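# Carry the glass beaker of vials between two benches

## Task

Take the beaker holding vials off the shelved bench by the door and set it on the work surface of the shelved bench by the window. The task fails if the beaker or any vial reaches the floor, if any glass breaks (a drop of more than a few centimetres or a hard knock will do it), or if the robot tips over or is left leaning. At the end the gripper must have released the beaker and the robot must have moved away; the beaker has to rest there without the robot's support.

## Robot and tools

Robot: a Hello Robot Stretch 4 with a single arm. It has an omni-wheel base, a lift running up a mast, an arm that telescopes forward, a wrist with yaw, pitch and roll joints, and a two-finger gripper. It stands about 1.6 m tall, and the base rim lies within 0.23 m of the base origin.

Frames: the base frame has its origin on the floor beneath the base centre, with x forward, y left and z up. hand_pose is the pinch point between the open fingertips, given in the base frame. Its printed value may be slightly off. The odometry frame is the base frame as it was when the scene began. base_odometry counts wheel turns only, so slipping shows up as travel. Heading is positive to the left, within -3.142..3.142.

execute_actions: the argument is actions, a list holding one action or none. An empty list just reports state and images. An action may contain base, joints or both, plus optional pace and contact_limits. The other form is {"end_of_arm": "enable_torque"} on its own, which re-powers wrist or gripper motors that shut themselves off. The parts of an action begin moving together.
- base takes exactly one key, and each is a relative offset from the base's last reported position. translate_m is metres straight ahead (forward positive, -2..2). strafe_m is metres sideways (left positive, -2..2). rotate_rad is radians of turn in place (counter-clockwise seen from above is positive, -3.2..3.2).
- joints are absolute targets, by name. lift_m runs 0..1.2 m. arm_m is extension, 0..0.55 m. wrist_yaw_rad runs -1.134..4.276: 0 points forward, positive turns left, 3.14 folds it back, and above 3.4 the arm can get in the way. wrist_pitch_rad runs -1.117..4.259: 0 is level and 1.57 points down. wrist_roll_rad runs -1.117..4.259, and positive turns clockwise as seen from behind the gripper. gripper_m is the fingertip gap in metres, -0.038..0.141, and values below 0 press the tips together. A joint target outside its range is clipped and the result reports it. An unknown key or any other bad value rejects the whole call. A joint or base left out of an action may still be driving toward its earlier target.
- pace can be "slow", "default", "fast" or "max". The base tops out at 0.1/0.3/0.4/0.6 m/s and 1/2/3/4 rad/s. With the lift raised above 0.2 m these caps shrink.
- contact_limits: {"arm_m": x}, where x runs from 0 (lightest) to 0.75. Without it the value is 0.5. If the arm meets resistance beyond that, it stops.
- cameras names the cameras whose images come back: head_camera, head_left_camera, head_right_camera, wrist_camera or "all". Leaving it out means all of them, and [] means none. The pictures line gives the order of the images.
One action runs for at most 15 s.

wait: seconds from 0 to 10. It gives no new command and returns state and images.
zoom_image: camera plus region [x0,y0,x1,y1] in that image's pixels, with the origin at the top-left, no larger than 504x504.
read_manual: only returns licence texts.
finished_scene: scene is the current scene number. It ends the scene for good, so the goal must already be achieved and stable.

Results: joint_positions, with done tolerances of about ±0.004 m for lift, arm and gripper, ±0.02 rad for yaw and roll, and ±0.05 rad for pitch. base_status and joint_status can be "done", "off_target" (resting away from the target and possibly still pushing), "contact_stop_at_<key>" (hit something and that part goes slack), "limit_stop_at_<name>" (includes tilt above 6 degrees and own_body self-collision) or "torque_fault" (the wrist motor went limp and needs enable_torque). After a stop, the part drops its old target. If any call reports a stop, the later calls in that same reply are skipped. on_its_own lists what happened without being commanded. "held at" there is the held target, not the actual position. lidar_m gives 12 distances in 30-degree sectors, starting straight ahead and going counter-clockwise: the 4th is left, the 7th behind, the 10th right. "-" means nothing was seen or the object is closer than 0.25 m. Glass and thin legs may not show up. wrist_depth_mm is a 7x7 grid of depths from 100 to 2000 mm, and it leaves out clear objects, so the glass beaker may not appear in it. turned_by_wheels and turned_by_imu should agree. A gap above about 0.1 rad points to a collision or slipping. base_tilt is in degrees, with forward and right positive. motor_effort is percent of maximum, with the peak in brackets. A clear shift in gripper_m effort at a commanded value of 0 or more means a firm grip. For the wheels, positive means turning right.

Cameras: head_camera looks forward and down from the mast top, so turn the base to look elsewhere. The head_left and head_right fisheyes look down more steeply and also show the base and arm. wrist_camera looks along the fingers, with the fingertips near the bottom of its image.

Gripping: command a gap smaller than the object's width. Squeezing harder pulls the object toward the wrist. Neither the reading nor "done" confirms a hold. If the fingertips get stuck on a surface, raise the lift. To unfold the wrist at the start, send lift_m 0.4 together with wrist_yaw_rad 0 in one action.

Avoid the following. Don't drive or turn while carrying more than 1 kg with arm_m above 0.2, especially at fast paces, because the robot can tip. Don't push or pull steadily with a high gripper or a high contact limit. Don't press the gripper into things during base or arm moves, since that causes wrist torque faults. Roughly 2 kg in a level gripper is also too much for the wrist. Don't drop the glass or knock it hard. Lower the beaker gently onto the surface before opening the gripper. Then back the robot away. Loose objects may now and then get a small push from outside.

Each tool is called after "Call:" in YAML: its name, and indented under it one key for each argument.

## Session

Call:
execute_actions:
  actions: []

Scene clock: 0.00 s.
base_odometry: x=+0.000 y=+0.000 heading=+0.000 (m, m, rad; odometry frame)
turned_by_wheels: +0.000 (rad since the last result)
turned_by_imu: +0.000 (rad since the last result)
base_tilt: forward=+0.7 right=-0.3 (deg)
lidar_m: 1.84 1.87 1.56 1.45 1.48 1.43 1.29 1.32 2.00 1.20 1.22 1.52
base_status: not commanded
joint_positions: lift_m=+0.284 arm_m=-0.001 wrist_yaw_rad=+3.041 wrist_pitch_rad=+0.021 wrist_roll_rad=-0.010 gripper_m=+0.057
joint_status: not commanded
motor_effort: lift_m=+20 arm_m=+0 wrist_yaw_rad=+2 wrist_pitch_rad=-6 wrist_roll_rad=+1 gripper_m=-3 wheel_0=-1 wheel_1=+0 wheel_2=+0 (%)
hand_pose: x=-0.1086 y=+0.1159 z=+0.4557 quat_wxyz=(+0.050, -0.011, -0.004, +0.999) (m; base frame)
wrist_depth_mm: 170 206 - - - - 1983 / 143 144 - - - - 1983 / - 134 1430 1983 - - 1808 / - 139 225 - - - 1808 / 119 141 - - - - 1921 / 1983 - - 1863 208 1618 1464 / 1499 1397 1182 1182 1205 1008 1078
pictures: head_camera, head_left_camera, head_right_camera, wrist_camera
camera_calibration (this result's frames):
wrist_camera: T_world_to_cam=[[0.0528321, 0.992913, -0.106452, -0.0445928], [-0.0410689, -0.10435, -0.993692, 0.530501], [-0.997759, 0.0568707, 0.0352648, 0.0922292], [0, 0, 0, 1]] pos_world=[0.116165, 0.0943894, 0.519155]
Images, in order (width x height): head_camera 420x560, head_left_camera 420x672, head_right_camera 420x672, wrist_camera 616x392.

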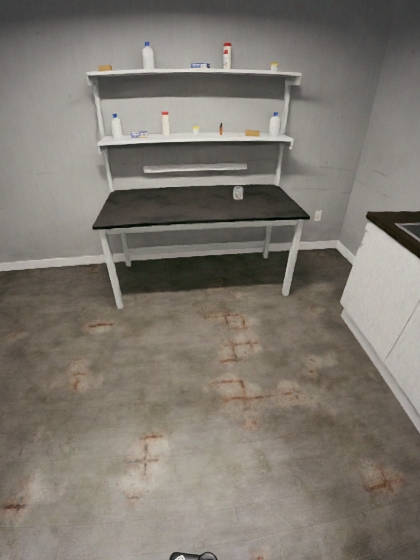

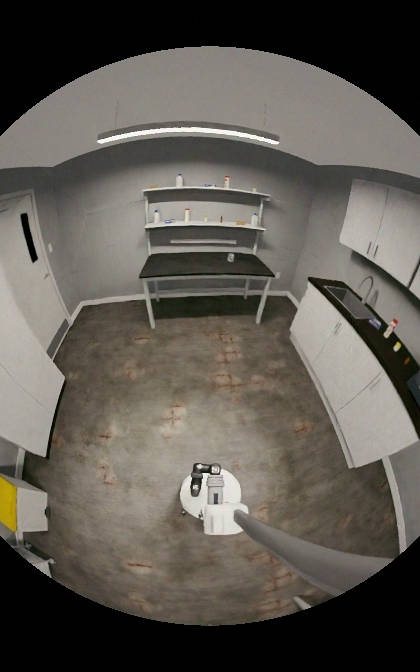

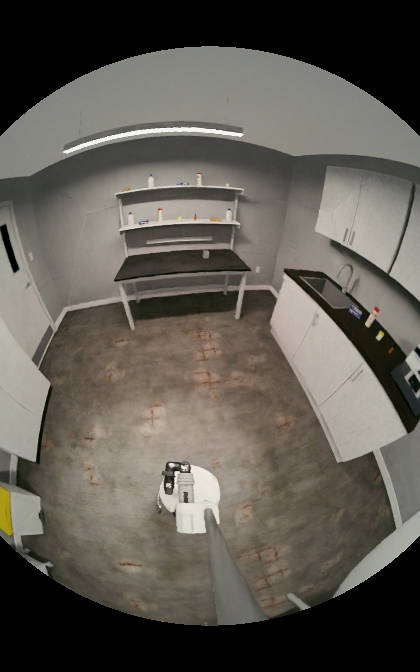

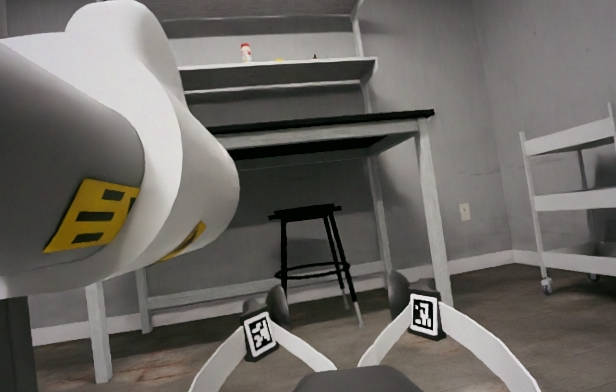

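Call:
execute_actions:
  actions:
    - {"base": {"strafe_m": -0.12}, "joints": {"lift_m": 0.66, "wrist_yaw_rad": 0, "gripper_m": 0.14}, "pace": "fast"}
  cameras: []

Call:
execute_actions:
  actions:
    - {"base": {"translate_m": 1.5}, "pace": "fast"}
  cameras: ["head_camera", "wrist_camera"]

Scene clock: 8.73 s.
base_odometry: x=+0.000 y=-0.120 heading=+0.000 (m, m, rad; odometry frame)
turned_by_wheels: +0.000 (rad since the last result)
turned_by_imu: +0.001 (rad since the last result)
base_tilt: forward=+0.6 right=-0.3 (deg)
lidar_m: 1.85 1.88 1.66 1.56 1.59 1.42 1.29 1.32 1.87 1.08 1.11 1.38
base_status: done
joint_positions: lift_m=+0.660 arm_m=-0.001 wrist_yaw_rad=+0.001 wrist_pitch_rad=+0.021 wrist_roll_rad=-0.010 gripper_m=+0.140
joint_status: all done
motor_effort: lift_m=+24(27) arm_m=+0(0) wrist_yaw_rad=+1(6) wrist_pitch_rad=-6(5) wrist_roll_rad=+1(0) gripper_m=-2(8) wheel_0=-1(10) wheel_1=+1(11) wheel_2=-1(2) (%)
hand_pose: x=+0.4581 y=-0.0873 z=+0.8317 quat_wxyz=(+1.000, -0.005, +0.011, +0.000) (m; base frame)
wrist_depth_mm: - - - - - - 1464 / - - - - - - 1921 / - - - - - - 1983 / - - - - - - 1255 / - - - - - - 1281 / - - - - - 185 1336 / - - - 170 1983 1808 1336
pictures: none
No camera images: the call's "cameras" was empty. Leave "cameras" out to get every camera's image.

Scene clock: 13.80 s.
base_odometry: x=+1.500 y=-0.120 heading=+0.000 (m, m, rad; odometry frame)
turned_by_wheels: +0.000 (rad since the last result)
turned_by_imu: -0.006 (rad since the last result)
base_tilt: forward=+0.6 right=-0.4 (deg)
lidar_m: 0.38 0.39 0.48 2.20 1.80 2.45 3.56 1.50 0.96 0.87 0.64 0.43
base_status: done
joint_positions: lift_m=+0.660 arm_m=-0.001 wrist_yaw_rad=+0.000 wrist_pitch_rad=+0.021 wrist_roll_rad=-0.010 gripper_m=+0.140
joint_status: not commanded
motor_effort: lift_m=+24(25) arm_m=-1(0) wrist_yaw_rad=+1(0) wrist_pitch_rad=-6(8) wrist_roll_rad=+0(1) gripper_m=-1(0) wheel_0=-1(6) wheel_1=+0(9) wheel_2=+0(11) (%)
hand_pose: x=+0.4581 y=-0.0874 z=+0.8317 quat_wxyz=(+1.000, -0.005, +0.011, +0.000) (m; base frame)
wrist_depth_mm: 946 976 976 1025 741 732 1078 / 676 741 809 878 976 1042 1060 / 917 946 976 991 1008 1042 1060 / 931 931 960 976 991 1008 1042 / 917 931 960 976 991 768 661 / 768 661 549 508 445 185 368 / 415 366 291 169 282 265 252
pictures: head_camera, wrist_camera
camera_calibration (this result's frames):
wrist_camera: T_world_to_cam=[[0.0471171, -0.993201, -0.106453, -0.0035949], [0.0303687, 0.107946, -0.993693, 0.892031], [0.998428, 0.0435871, 0.0352483, -0.259606], [0, 0, 0, 1]] pos_world=[0.232278, -0.0885461, 0.895173]
Images, in order (width x height): head_camera 420x560, wrist_camera 616x392.

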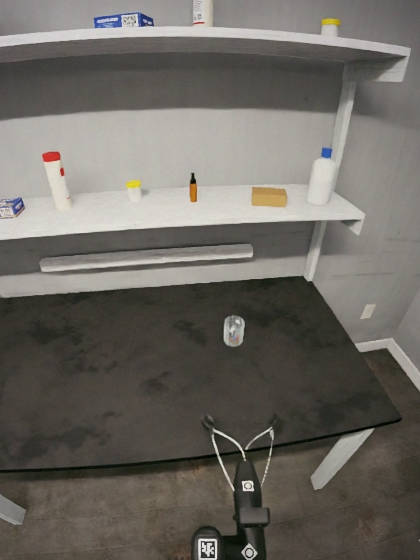

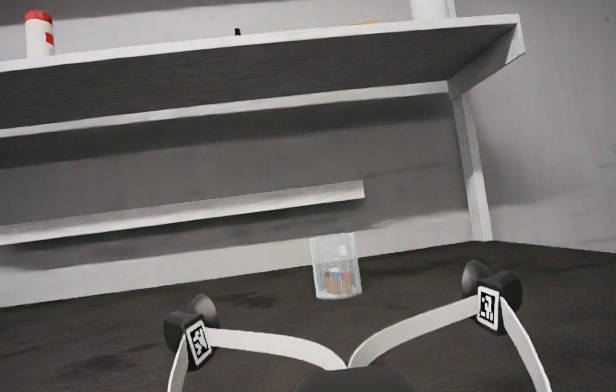

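Call:
execute_actions:
  actions:
    - {"joints": {"arm_m": 0.2, "lift_m": 0.645}}
  cameras: ["head_camera", "wrist_camera"]

Scene clock: 20.83 s.
base_odometry: x=+1.500 y=-0.120 heading=+0.000 (m, m, rad; odometry frame)
turned_by_wheels: +0.000 (rad since the last result)
turned_by_imu: +0.001 (rad since the last result)
base_tilt: forward=+0.7 right=-0.3 (deg)
lidar_m: 0.37 0.37 0.49 2.20 1.82 2.45 3.56 1.50 0.96 0.86 0.65 0.44
base_status: not commanded
joint_positions: lift_m=+0.645 arm_m=+0.199 wrist_yaw_rad=+0.000 wrist_pitch_rad=+0.021 wrist_roll_rad=-0.010 gripper_m=+0.140
joint_status: all done
motor_effort: lift_m=+14(24) arm_m=+8(7) wrist_yaw_rad=+1(2) wrist_pitch_rad=-5(8) wrist_roll_rad=+1(0) gripper_m=+0(1) wheel_0=+0(1) wheel_1=+1(0) wheel_2=+0(1) (%)
hand_pose: x=+0.6580 y=-0.0874 z=+0.8176 quat_wxyz=(+1.000, -0.005, +0.011, +0.000) (m; base frame)
wrist_depth_mm: 535 569 603 640 683 707 878 / 715 750 768 798 831 831 842 / 732 759 768 788 809 820 842 / 732 741 759 778 798 820 842 / 732 741 759 768 788 668 580 / 676 574 477 407 379 185 327 / 366 324 256 170 249 233 227
pictures: head_camera, wrist_camera
camera_calibration (this result's frames):
wrist_camera: T_world_to_cam=[[0.0470622, -0.993204, -0.106448, -0.0145095], [0.0304793, 0.107944, -0.99369, 0.871804], [0.998427, 0.0435208, 0.0353522, -0.458781], [0, 0, 0, 1]] pos_world=[0.43217, -0.0885503, 0.880977]
Images, in order (width x height): head_camera 420x560, wrist_camera 616x392.

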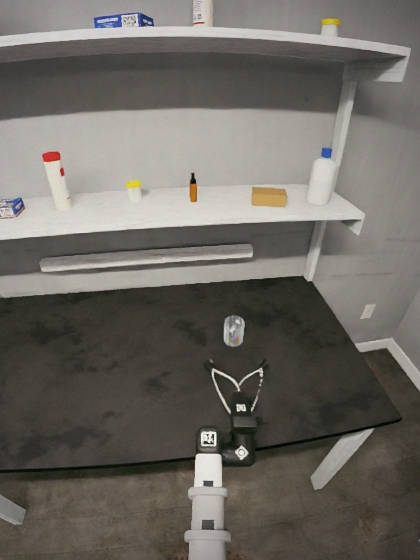

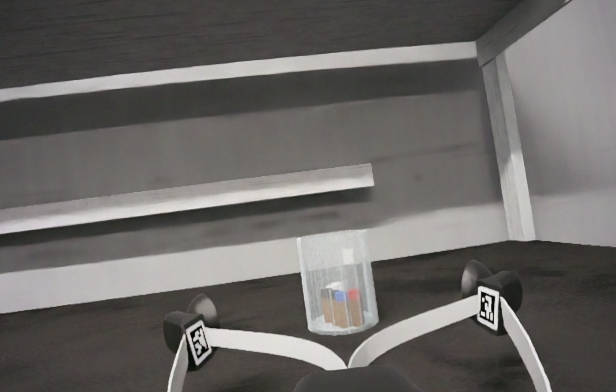

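Call:
execute_actions:
  actions:
    - {"joints": {"arm_m": 0.335}, "contact_limits": {"arm_m": 0.15}}
  cameras: ["wrist_camera"]

Scene clock: 24.83 s.
base_odometry: x=+1.500 y=-0.120 heading=+0.000 (m, m, rad; odometry frame)
turned_by_wheels: +0.000 (rad since the last result)
turned_by_imu: +0.001 (rad since the last result)
base_tilt: forward=+0.6 right=-0.3 (deg)
lidar_m: 0.36 0.39 0.50 2.20 1.82 2.45 3.55 1.52 0.97 0.88 0.64 0.41
base_status: not commanded
joint_positions: lift_m=+0.645 arm_m=+0.334 wrist_yaw_rad=+0.000 wrist_pitch_rad=+0.021 wrist_roll_rad=-0.010 gripper_m=+0.140
joint_status: all done
motor_effort: lift_m=+14(14) arm_m=+8(9) wrist_yaw_rad=+2(2) wrist_pitch_rad=-8(7) wrist_roll_rad=+2(2) gripper_m=+0(1) wheel_0=+0(1) wheel_1=+0(0) wheel_2=+0(0) (%)
contact_limits: arm_m 0.15
hand_pose: x=+0.7930 y=-0.0874 z=+0.8176 quat_wxyz=(+1.000, -0.005, +0.011, +0.000) (m; base frame)
wrist_depth_mm: 544 564 609 654 676 699 715 / 609 627 640 654 676 683 699 / 615 621 634 647 676 683 627 / 539 549 564 640 661 676 634 / 597 609 621 640 661 661 564 / 591 603 473 439 384 186 324 / 364 322 255 170 235 232 226
pictures: wrist_camera
camera_calibration (this result's frames):
wrist_camera: T_world_to_cam=[[0.0470329, -0.993205, -0.106447, -0.0208489], [0.0304881, 0.107943, -0.993689, 0.867684], [0.998428, 0.0434907, 0.0353578, -0.593584], [0, 0, 0, 1]] pos_world=[0.567177, -0.0885522, 0.880977]
Images, in order (width x height): wrist_camera 616x392.

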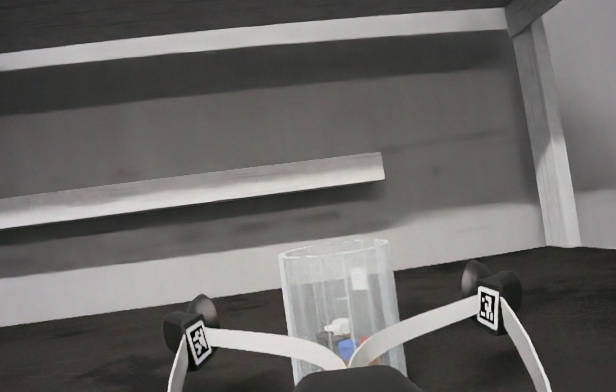

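Call:
execute_actions:
  actions:
    - {"joints": {"arm_m": 0.345, "gripper_m": 0.035}}
  cameras: ["wrist_camera"]

Scene clock: 28.37 s.
base_odometry: x=+1.500 y=-0.120 heading=+0.000 (m, m, rad; odometry frame)
turned_by_wheels: +0.000 (rad since the last result)
turned_by_imu: +0.001 (rad since the last result)
base_tilt: forward=+0.6 right=-0.3 (deg)
lidar_m: 0.37 0.39 0.48 2.21 1.82 2.44 3.56 1.50 0.97 0.87 0.65 0.41
base_status: not commanded
joint_positions: lift_m=+0.645 arm_m=+0.344 wrist_yaw_rad=+0.000 wrist_pitch_rad=+0.021 wrist_roll_rad=-0.010 gripper_m=+0.035
joint_status: all done
motor_effort: lift_m=+14(15) arm_m=+8(8) wrist_yaw_rad=+2(2) wrist_pitch_rad=-7(6) wrist_roll_rad=-1(1) gripper_m=-19(20) wheel_0=+0(0) wheel_1=+1(0) wheel_2=+0(0) (%)
hand_pose: x=+0.8029 y=-0.0874 z=+0.8176 quat_wxyz=(+1.000, -0.005, +0.011, +0.000) (m; base frame)
wrist_depth_mm: 539 569 640 647 676 683 707 / 603 615 634 647 668 676 691 / 597 615 621 640 654 668 621 / 521 539 544 634 647 661 615 / 597 603 615 634 640 647 559 / 580 597 500 421 325 304 324 / 362 324 180 208 240 223 224
pictures: wrist_camera
camera_calibration (this result's frames):
wrist_camera: T_world_to_cam=[[0.0469853, -0.993208, -0.106447, -0.021294], [0.0304934, 0.107941, -0.993689, 0.867377], [0.99843, 0.0434428, 0.0353579, -0.603554], [0, 0, 0, 1]] pos_world=[0.577158, -0.0885552, 0.880977]
Images, in order (width x height): wrist_camera 616x392.

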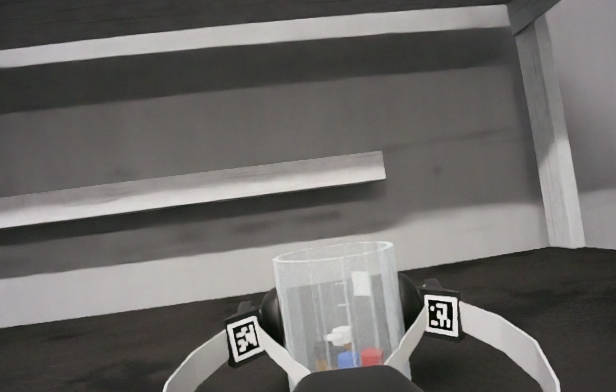

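Call:
execute_actions:
  actions:
    - {"joints": {"lift_m": 0.7}}
  cameras: []

Call:
execute_actions:
  actions:
    - {"base": {"translate_m": -0.6}, "joints": {"arm_m": 0.0}}
  cameras: []

Call:
execute_actions:
  actions:
    - {"base": {"rotate_rad": 3.14}}
  cameras: ["head_camera", "wrist_camera"]

Scene clock: 33.97 s.
base_odometry: x=+1.500 y=-0.120 heading=+0.000 (m, m, rad; odometry frame)
turned_by_wheels: +0.000 (rad since the last result)
turned_by_imu: +0.002 (rad since the last result)
base_tilt: forward=+0.6 right=-0.2 (deg)
lidar_m: 0.37 0.39 0.50 2.19 1.81 2.45 3.57 1.51 0.95 0.87 0.63 0.42
base_status: not commanded
joint_positions: lift_m=+0.700 arm_m=+0.344 wrist_yaw_rad=+0.000 wrist_pitch_rad=+0.022 wrist_roll_rad=-0.010 gripper_m=+0.035
joint_status: all done
motor_effort: lift_m=+25(27) arm_m=+8(8) wrist_yaw_rad=+2(2) wrist_pitch_rad=-8(7) wrist_roll_rad=-1(1) gripper_m=-21(21) wheel_0=-1(1) wheel_1=+0(0) wheel_2=+1(0) (%)
hand_pose: x=+0.8029 y=-0.0874 z=+0.8713 quat_wxyz=(+1.000, -0.005, +0.011, +0.000) (m; base frame)
wrist_depth_mm: 455 477 504 539 569 621 591 / 603 621 634 647 661 676 699 / 597 609 621 640 654 668 621 / 591 603 621 559 647 661 615 / 521 597 615 627 640 661 609 / 591 597 609 621 484 445 462 / 530 477 180 208 351 325 320
pictures: none
No camera images: the call's "cameras" was empty. Leave "cameras" out to get every camera's image.

Scene clock: 37.43 s.
base_odometry: x=+0.900 y=-0.120 heading=+0.000 (m, m, rad; odometry frame)
turned_by_wheels: +0.000 (rad since the last result)
turned_by_imu: +0.004 (rad since the last result)
base_tilt: forward=+0.5 right=-0.3 (deg)
lidar_m: 0.96 0.98 1.22 1.67 1.67 2.16 2.29 2.22 1.07 0.96 0.98 1.08
base_status: done
joint_positions: lift_m=+0.700 arm_m=+0.001 wrist_yaw_rad=+0.000 wrist_pitch_rad=+0.023 wrist_roll_rad=-0.010 gripper_m=+0.035
joint_status: all done
motor_effort: lift_m=+25(25) arm_m=-8(8) wrist_yaw_rad=+2(0) wrist_pitch_rad=-10(12) wrist_roll_rad=+0(1) gripper_m=-20(19) wheel_0=-1(5) wheel_1=-2(7) wheel_2=-1(10) (%)
hand_pose: x=+0.4607 y=-0.0875 z=+0.8713 quat_wxyz=(+1.000, -0.005, +0.011, +0.000) (m; base frame)
wrist_depth_mm: 1308 1336 1366 1464 1661 1756 1756 / 1537 1576 1576 1618 1661 1708 1708 / 1430 1430 1537 1618 1618 1708 1756 / 1464 1576 1537 1576 1661 1661 1661 / 1464 1499 1499 1576 1229 976 1661 / 960 854 768 798 768 831 1661 / 741 1464 180 208 1464 1576 1618
pictures: none
No camera images: the call's "cameras" was empty. Leave "cameras" out to get every camera's image.

Scene clock: 40.30 s.
base_odometry: x=+0.900 y=-0.120 heading=+3.140 (m, m, rad; odometry frame)
turned_by_wheels: +3.140 (rad since the last result)
turned_by_imu: +3.208 (rad since the last result)
base_tilt: forward=+0.7 right=-0.3 (deg)
lidar_m: 2.17 2.18 1.04 0.97 0.97 1.06 0.96 0.98 1.27 1.68 1.69 2.16
base_status: done
joint_positions: lift_m=+0.700 arm_m=+0.001 wrist_yaw_rad=+0.000 wrist_pitch_rad=+0.023 wrist_roll_rad=-0.010 gripper_m=+0.035
joint_status: not commanded
motor_effort: lift_m=+23(25) arm_m=-8(8) wrist_yaw_rad=+1(1) wrist_pitch_rad=-10(12) wrist_roll_rad=+0(1) gripper_m=-21(19) wheel_0=-1(6) wheel_1=-1(6) wheel_2=+0(5) (%)
hand_pose: x=+0.4607 y=-0.0873 z=+0.8713 quat_wxyz=(+1.000, -0.005, +0.011, +0.000) (m; base frame)
wrist_depth_mm: - - - - - - - / - - - - - - - / - - - - - - - / - - - - - - - / - - - - - - - / - - - - - - - / - - 180 208 1983 1863 1808
pictures: head_camera, wrist_camera
camera_calibration (this result's frames):
wrist_camera: T_world_to_cam=[[0.0470924, -0.993195, -0.106521, 0.000605091], [0.0288934, 0.107949, -0.993736, 0.932013], [0.998473, 0.0437197, 0.0337803, -0.262389], [0, 0, 0, 1]] pos_world=[0.235031, -0.0885378, 0.935103]
Images, in order (width x height): head_camera 420x560, wrist_camera 616x392.

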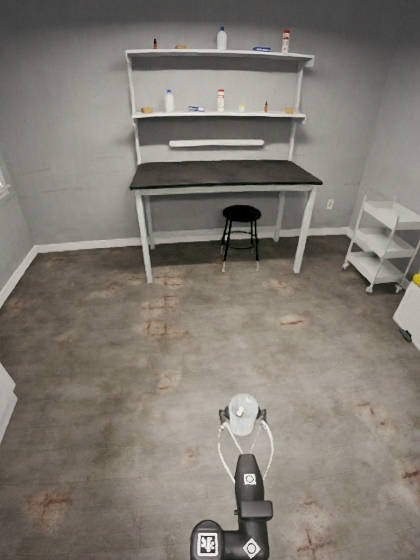

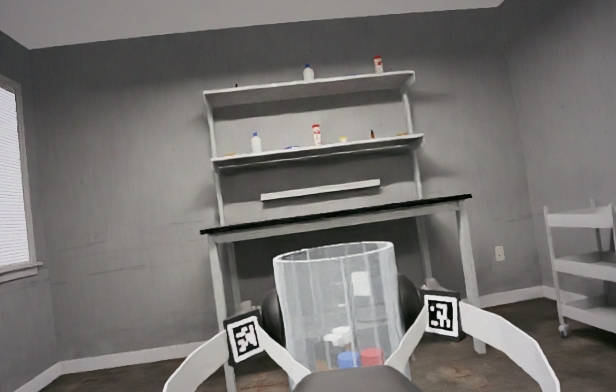

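Call:
execute_actions:
  actions:
    - {"base": {"translate_m": 1.8}, "joints": {"lift_m": 0.86}, "pace": "fast"}
  cameras: ["head_camera"]

Scene clock: 48.33 s.
base_odometry: x=-0.900 y=-0.116 heading=+3.139 (m, m, rad; odometry frame)
turned_by_wheels: +0.000 (rad since the last result)
turned_by_imu: -0.007 (rad since the last result)
base_tilt: forward=+0.7 right=-0.3 (deg)
lidar_m: 0.40 0.39 0.51 1.81 1.42 1.54 3.43 2.41 1.60 1.42 0.68 0.44
base_status: done
joint_positions: lift_m=+0.860 arm_m=+0.001 wrist_yaw_rad=+0.000 wrist_pitch_rad=+0.023 wrist_roll_rad=-0.010 gripper_m=+0.035
joint_status: all done
motor_effort: lift_m=+24(27) arm_m=-7(8) wrist_yaw_rad=+1(2) wrist_pitch_rad=-11(12) wrist_roll_rad=+0(0) gripper_m=-20(20) wheel_0=-1(6) wheel_1=-1(6) wheel_2=+1(12) (%)
hand_pose: x=+0.4606 y=-0.0874 z=+1.0313 quat_wxyz=(+1.000, -0.005, +0.011, +0.000) (m; base frame)
wrist_depth_mm: 960 976 991 1042 1042 1078 991 / 931 723 741 750 820 904 931 / 878 946 991 1008 1025 1042 1078 / 931 960 976 976 1025 1042 1078 / 946 946 960 991 991 1008 878 / 917 891 768 661 508 473 492 / 564 504 182 208 373 345 340
pictures: head_camera
Images, in order (width x height): head_camera 420x560.

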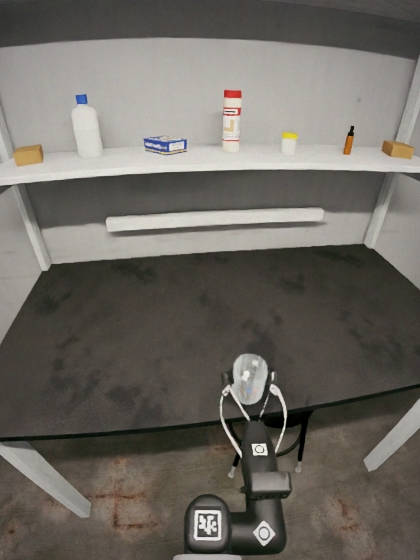

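Call:
execute_actions:
  actions:
    - {"joints": {"arm_m": 0.2, "lift_m": 0.808}}
  cameras: []

Scene clock: 52.73 s.
base_odometry: x=-0.900 y=-0.116 heading=+3.139 (m, m, rad; odometry frame)
turned_by_wheels: +0.000 (rad since the last result)
turned_by_imu: +0.001 (rad since the last result)
base_tilt: forward=+0.7 right=-0.3 (deg)
lidar_m: 0.38 0.40 0.50 1.80 1.40 1.56 3.45 2.42 1.61 1.41 0.69 0.46
base_status: not commanded
joint_positions: lift_m=+0.808 arm_m=+0.199 wrist_yaw_rad=+0.000 wrist_pitch_rad=+0.023 wrist_roll_rad=-0.010 gripper_m=+0.035
joint_status: all done
motor_effort: lift_m=+15(22) arm_m=+8(8) wrist_yaw_rad=+2(2) wrist_pitch_rad=-11(12) wrist_roll_rad=+0(1) gripper_m=-21(19) wheel_0=-1(2) wheel_1=+0(1) wheel_2=+0(0) (%)
hand_pose: x=+0.6579 y=-0.0874 z=+0.9800 quat_wxyz=(+1.000, -0.005, +0.011, +0.000) (m; base frame)
wrist_depth_mm: 525 549 585 621 668 723 778 / 691 759 788 798 831 854 854 / 759 768 788 798 809 842 866 / 741 759 768 778 809 842 854 / 750 759 759 778 788 715 615 / 732 640 544 462 355 330 351 / 394 353 180 208 262 242 236
pictures: none
No camera images: the call's "cameras" was empty. Leave "cameras" out to get every camera's image.

Call:
execute_actions:
  actions:
    - {"joints": {"lift_m": 0.8}, "pace": "slow"}
  cameras: []

Scene clock: 56.50 s.
base_odometry: x=-0.900 y=-0.116 heading=+3.139 (m, m, rad; odometry frame)
turned_by_wheels: +0.000 (rad since the last result)
turned_by_imu: +0.001 (rad since the last result)
base_tilt: forward=+0.6 right=-0.3 (deg)
lidar_m: 0.41 0.39 0.51 1.81 1.42 1.54 3.44 2.42 1.59 1.42 0.69 0.48
base_status: not commanded
joint_positions: lift_m=+0.800 arm_m=+0.199 wrist_yaw_rad=+0.000 wrist_pitch_rad=+0.023 wrist_roll_rad=-0.010 gripper_m=+0.035
joint_status: all done
motor_effort: lift_m=+15(16) arm_m=+8(8) wrist_yaw_rad=+1(2) wrist_pitch_rad=-9(9) wrist_roll_rad=+0(1) gripper_m=-18(20) wheel_0=-2(2) wheel_1=-1(1) wheel_2=+1(1) (%)
hand_pose: x=+0.6579 y=-0.0874 z=+0.9721 quat_wxyz=(+1.000, -0.005, +0.011, +0.000) (m; base frame)
wrist_depth_mm: 539 564 597 640 691 732 809 / 707 759 788 809 831 854 866 / 750 778 788 809 820 842 854 / 750 750 768 798 809 820 854 / 750 759 768 788 798 668 564 / 676 585 508 433 332 307 329 / 373 332 180 207 244 228 224
pictures: none
No camera images: the call's "cameras" was empty. Leave "cameras" out to get every camera's image.

Within a few millimetres of the surface. Releasing, then backing away.

Call:
execute_actions:
  actions:
    - {"joints": {"gripper_m": 0.14}}
  cameras: ["wrist_camera"]

Call:
execute_actions:
  actions:
    - {"base": {"translate_m": -0.4}, "joints": {"arm_m": 0.0}, "pace": "fast"}
  cameras: ["head_camera"]

Scene clock: 61.47 s.
base_odometry: x=-0.900 y=-0.116 heading=+3.139 (m, m, rad; odometry frame)
turned_by_wheels: +0.000 (rad since the last result)
turned_by_imu: +0.001 (rad since the last result)
base_tilt: forward=+0.7 right=-0.3 (deg)
lidar_m: 0.40 0.39 0.50 1.82 1.41 1.54 3.44 2.42 1.59 1.43 0.68 0.45
base_status: not commanded
joint_positions: lift_m=+0.800 arm_m=+0.199 wrist_yaw_rad=+0.000 wrist_pitch_rad=+0.022 wrist_roll_rad=-0.010 gripper_m=+0.140
joint_status: all done
motor_effort: lift_m=+15(15) arm_m=+8(8) wrist_yaw_rad=+2(2) wrist_pitch_rad=-7(12) wrist_roll_rad=+0(0) gripper_m=-2(21) wheel_0=-2(1) wheel_1=-1(1) wheel_2=+0(0) (%)
hand_pose: x=+0.6580 y=-0.0874 z=+0.9724 quat_wxyz=(+1.000, -0.005, +0.011, +0.000) (m; base frame)
wrist_depth_mm: 539 559 597 627 676 723 778 / 707 759 798 820 831 854 854 / 750 759 788 809 820 842 866 / 750 759 768 798 809 820 842 / 741 759 768 788 798 683 580 / 691 591 484 436 389 186 334 / 373 330 263 170 240 239 229
pictures: wrist_camera
camera_calibration (this result's frames):
wrist_camera: T_world_to_cam=[[0.0470528, -0.993202, -0.106468, 0.00200815], [0.0300478, 0.107945, -0.993703, 1.02595], [0.99844, 0.0435573, 0.0349227, -0.463843], [0, 0, 0, 1]] pos_world=[0.432197, -0.088548, 1.0359]
Images, in order (width x height): wrist_camera 616x392.

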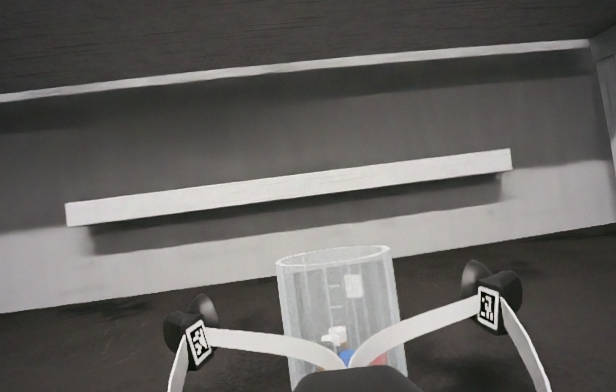

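Scene clock: 63.90 s.
base_odometry: x=-0.500 y=-0.117 heading=+3.139 (m, m, rad; odometry frame)
turned_by_wheels: +0.000 (rad since the last result)
turned_by_imu: +0.003 (rad since the last result)
base_tilt: forward=+0.7 right=-0.3 (deg)
lidar_m: 0.78 0.80 1.91 1.78 1.19 1.50 3.03 2.38 1.63 1.53 1.52 0.86
base_status: done
joint_positions: lift_m=+0.800 arm_m=+0.001 wrist_yaw_rad=+0.000 wrist_pitch_rad=+0.021 wrist_roll_rad=-0.010 gripper_m=+0.140
joint_status: all done
motor_effort: lift_m=+15(15) arm_m=-7(9) wrist_yaw_rad=+2(1) wrist_pitch_rad=-8(6) wrist_roll_rad=+2(0) gripper_m=-1(0) wheel_0=+1(5) wheel_1=+1(7) wheel_2=-2(14) (%)
hand_pose: x=+0.4606 y=-0.0874 z=+0.9725 quat_wxyz=(+1.000, -0.005, +0.011, +0.000) (m; base frame)
wrist_depth_mm: 1336 1336 1397 1430 1464 1499 1499 / 1308 1366 1430 1430 1464 1366 1464 / 1336 1281 1336 1430 1430 1499 1464 / 1308 1336 1366 1397 1397 1499 1499 / 1281 1281 1366 1138 878 691 661 / 691 603 591 609 627 185 1464 / 574 585 1336 170 1366 1430 1464
pictures: head_camera
Images, in order (width x height): head_camera 420x560.

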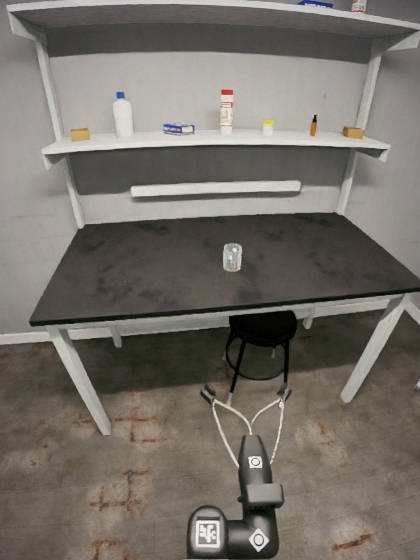

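Call:
finished_scene:
  scene: 2

The scene is finished: the task was done.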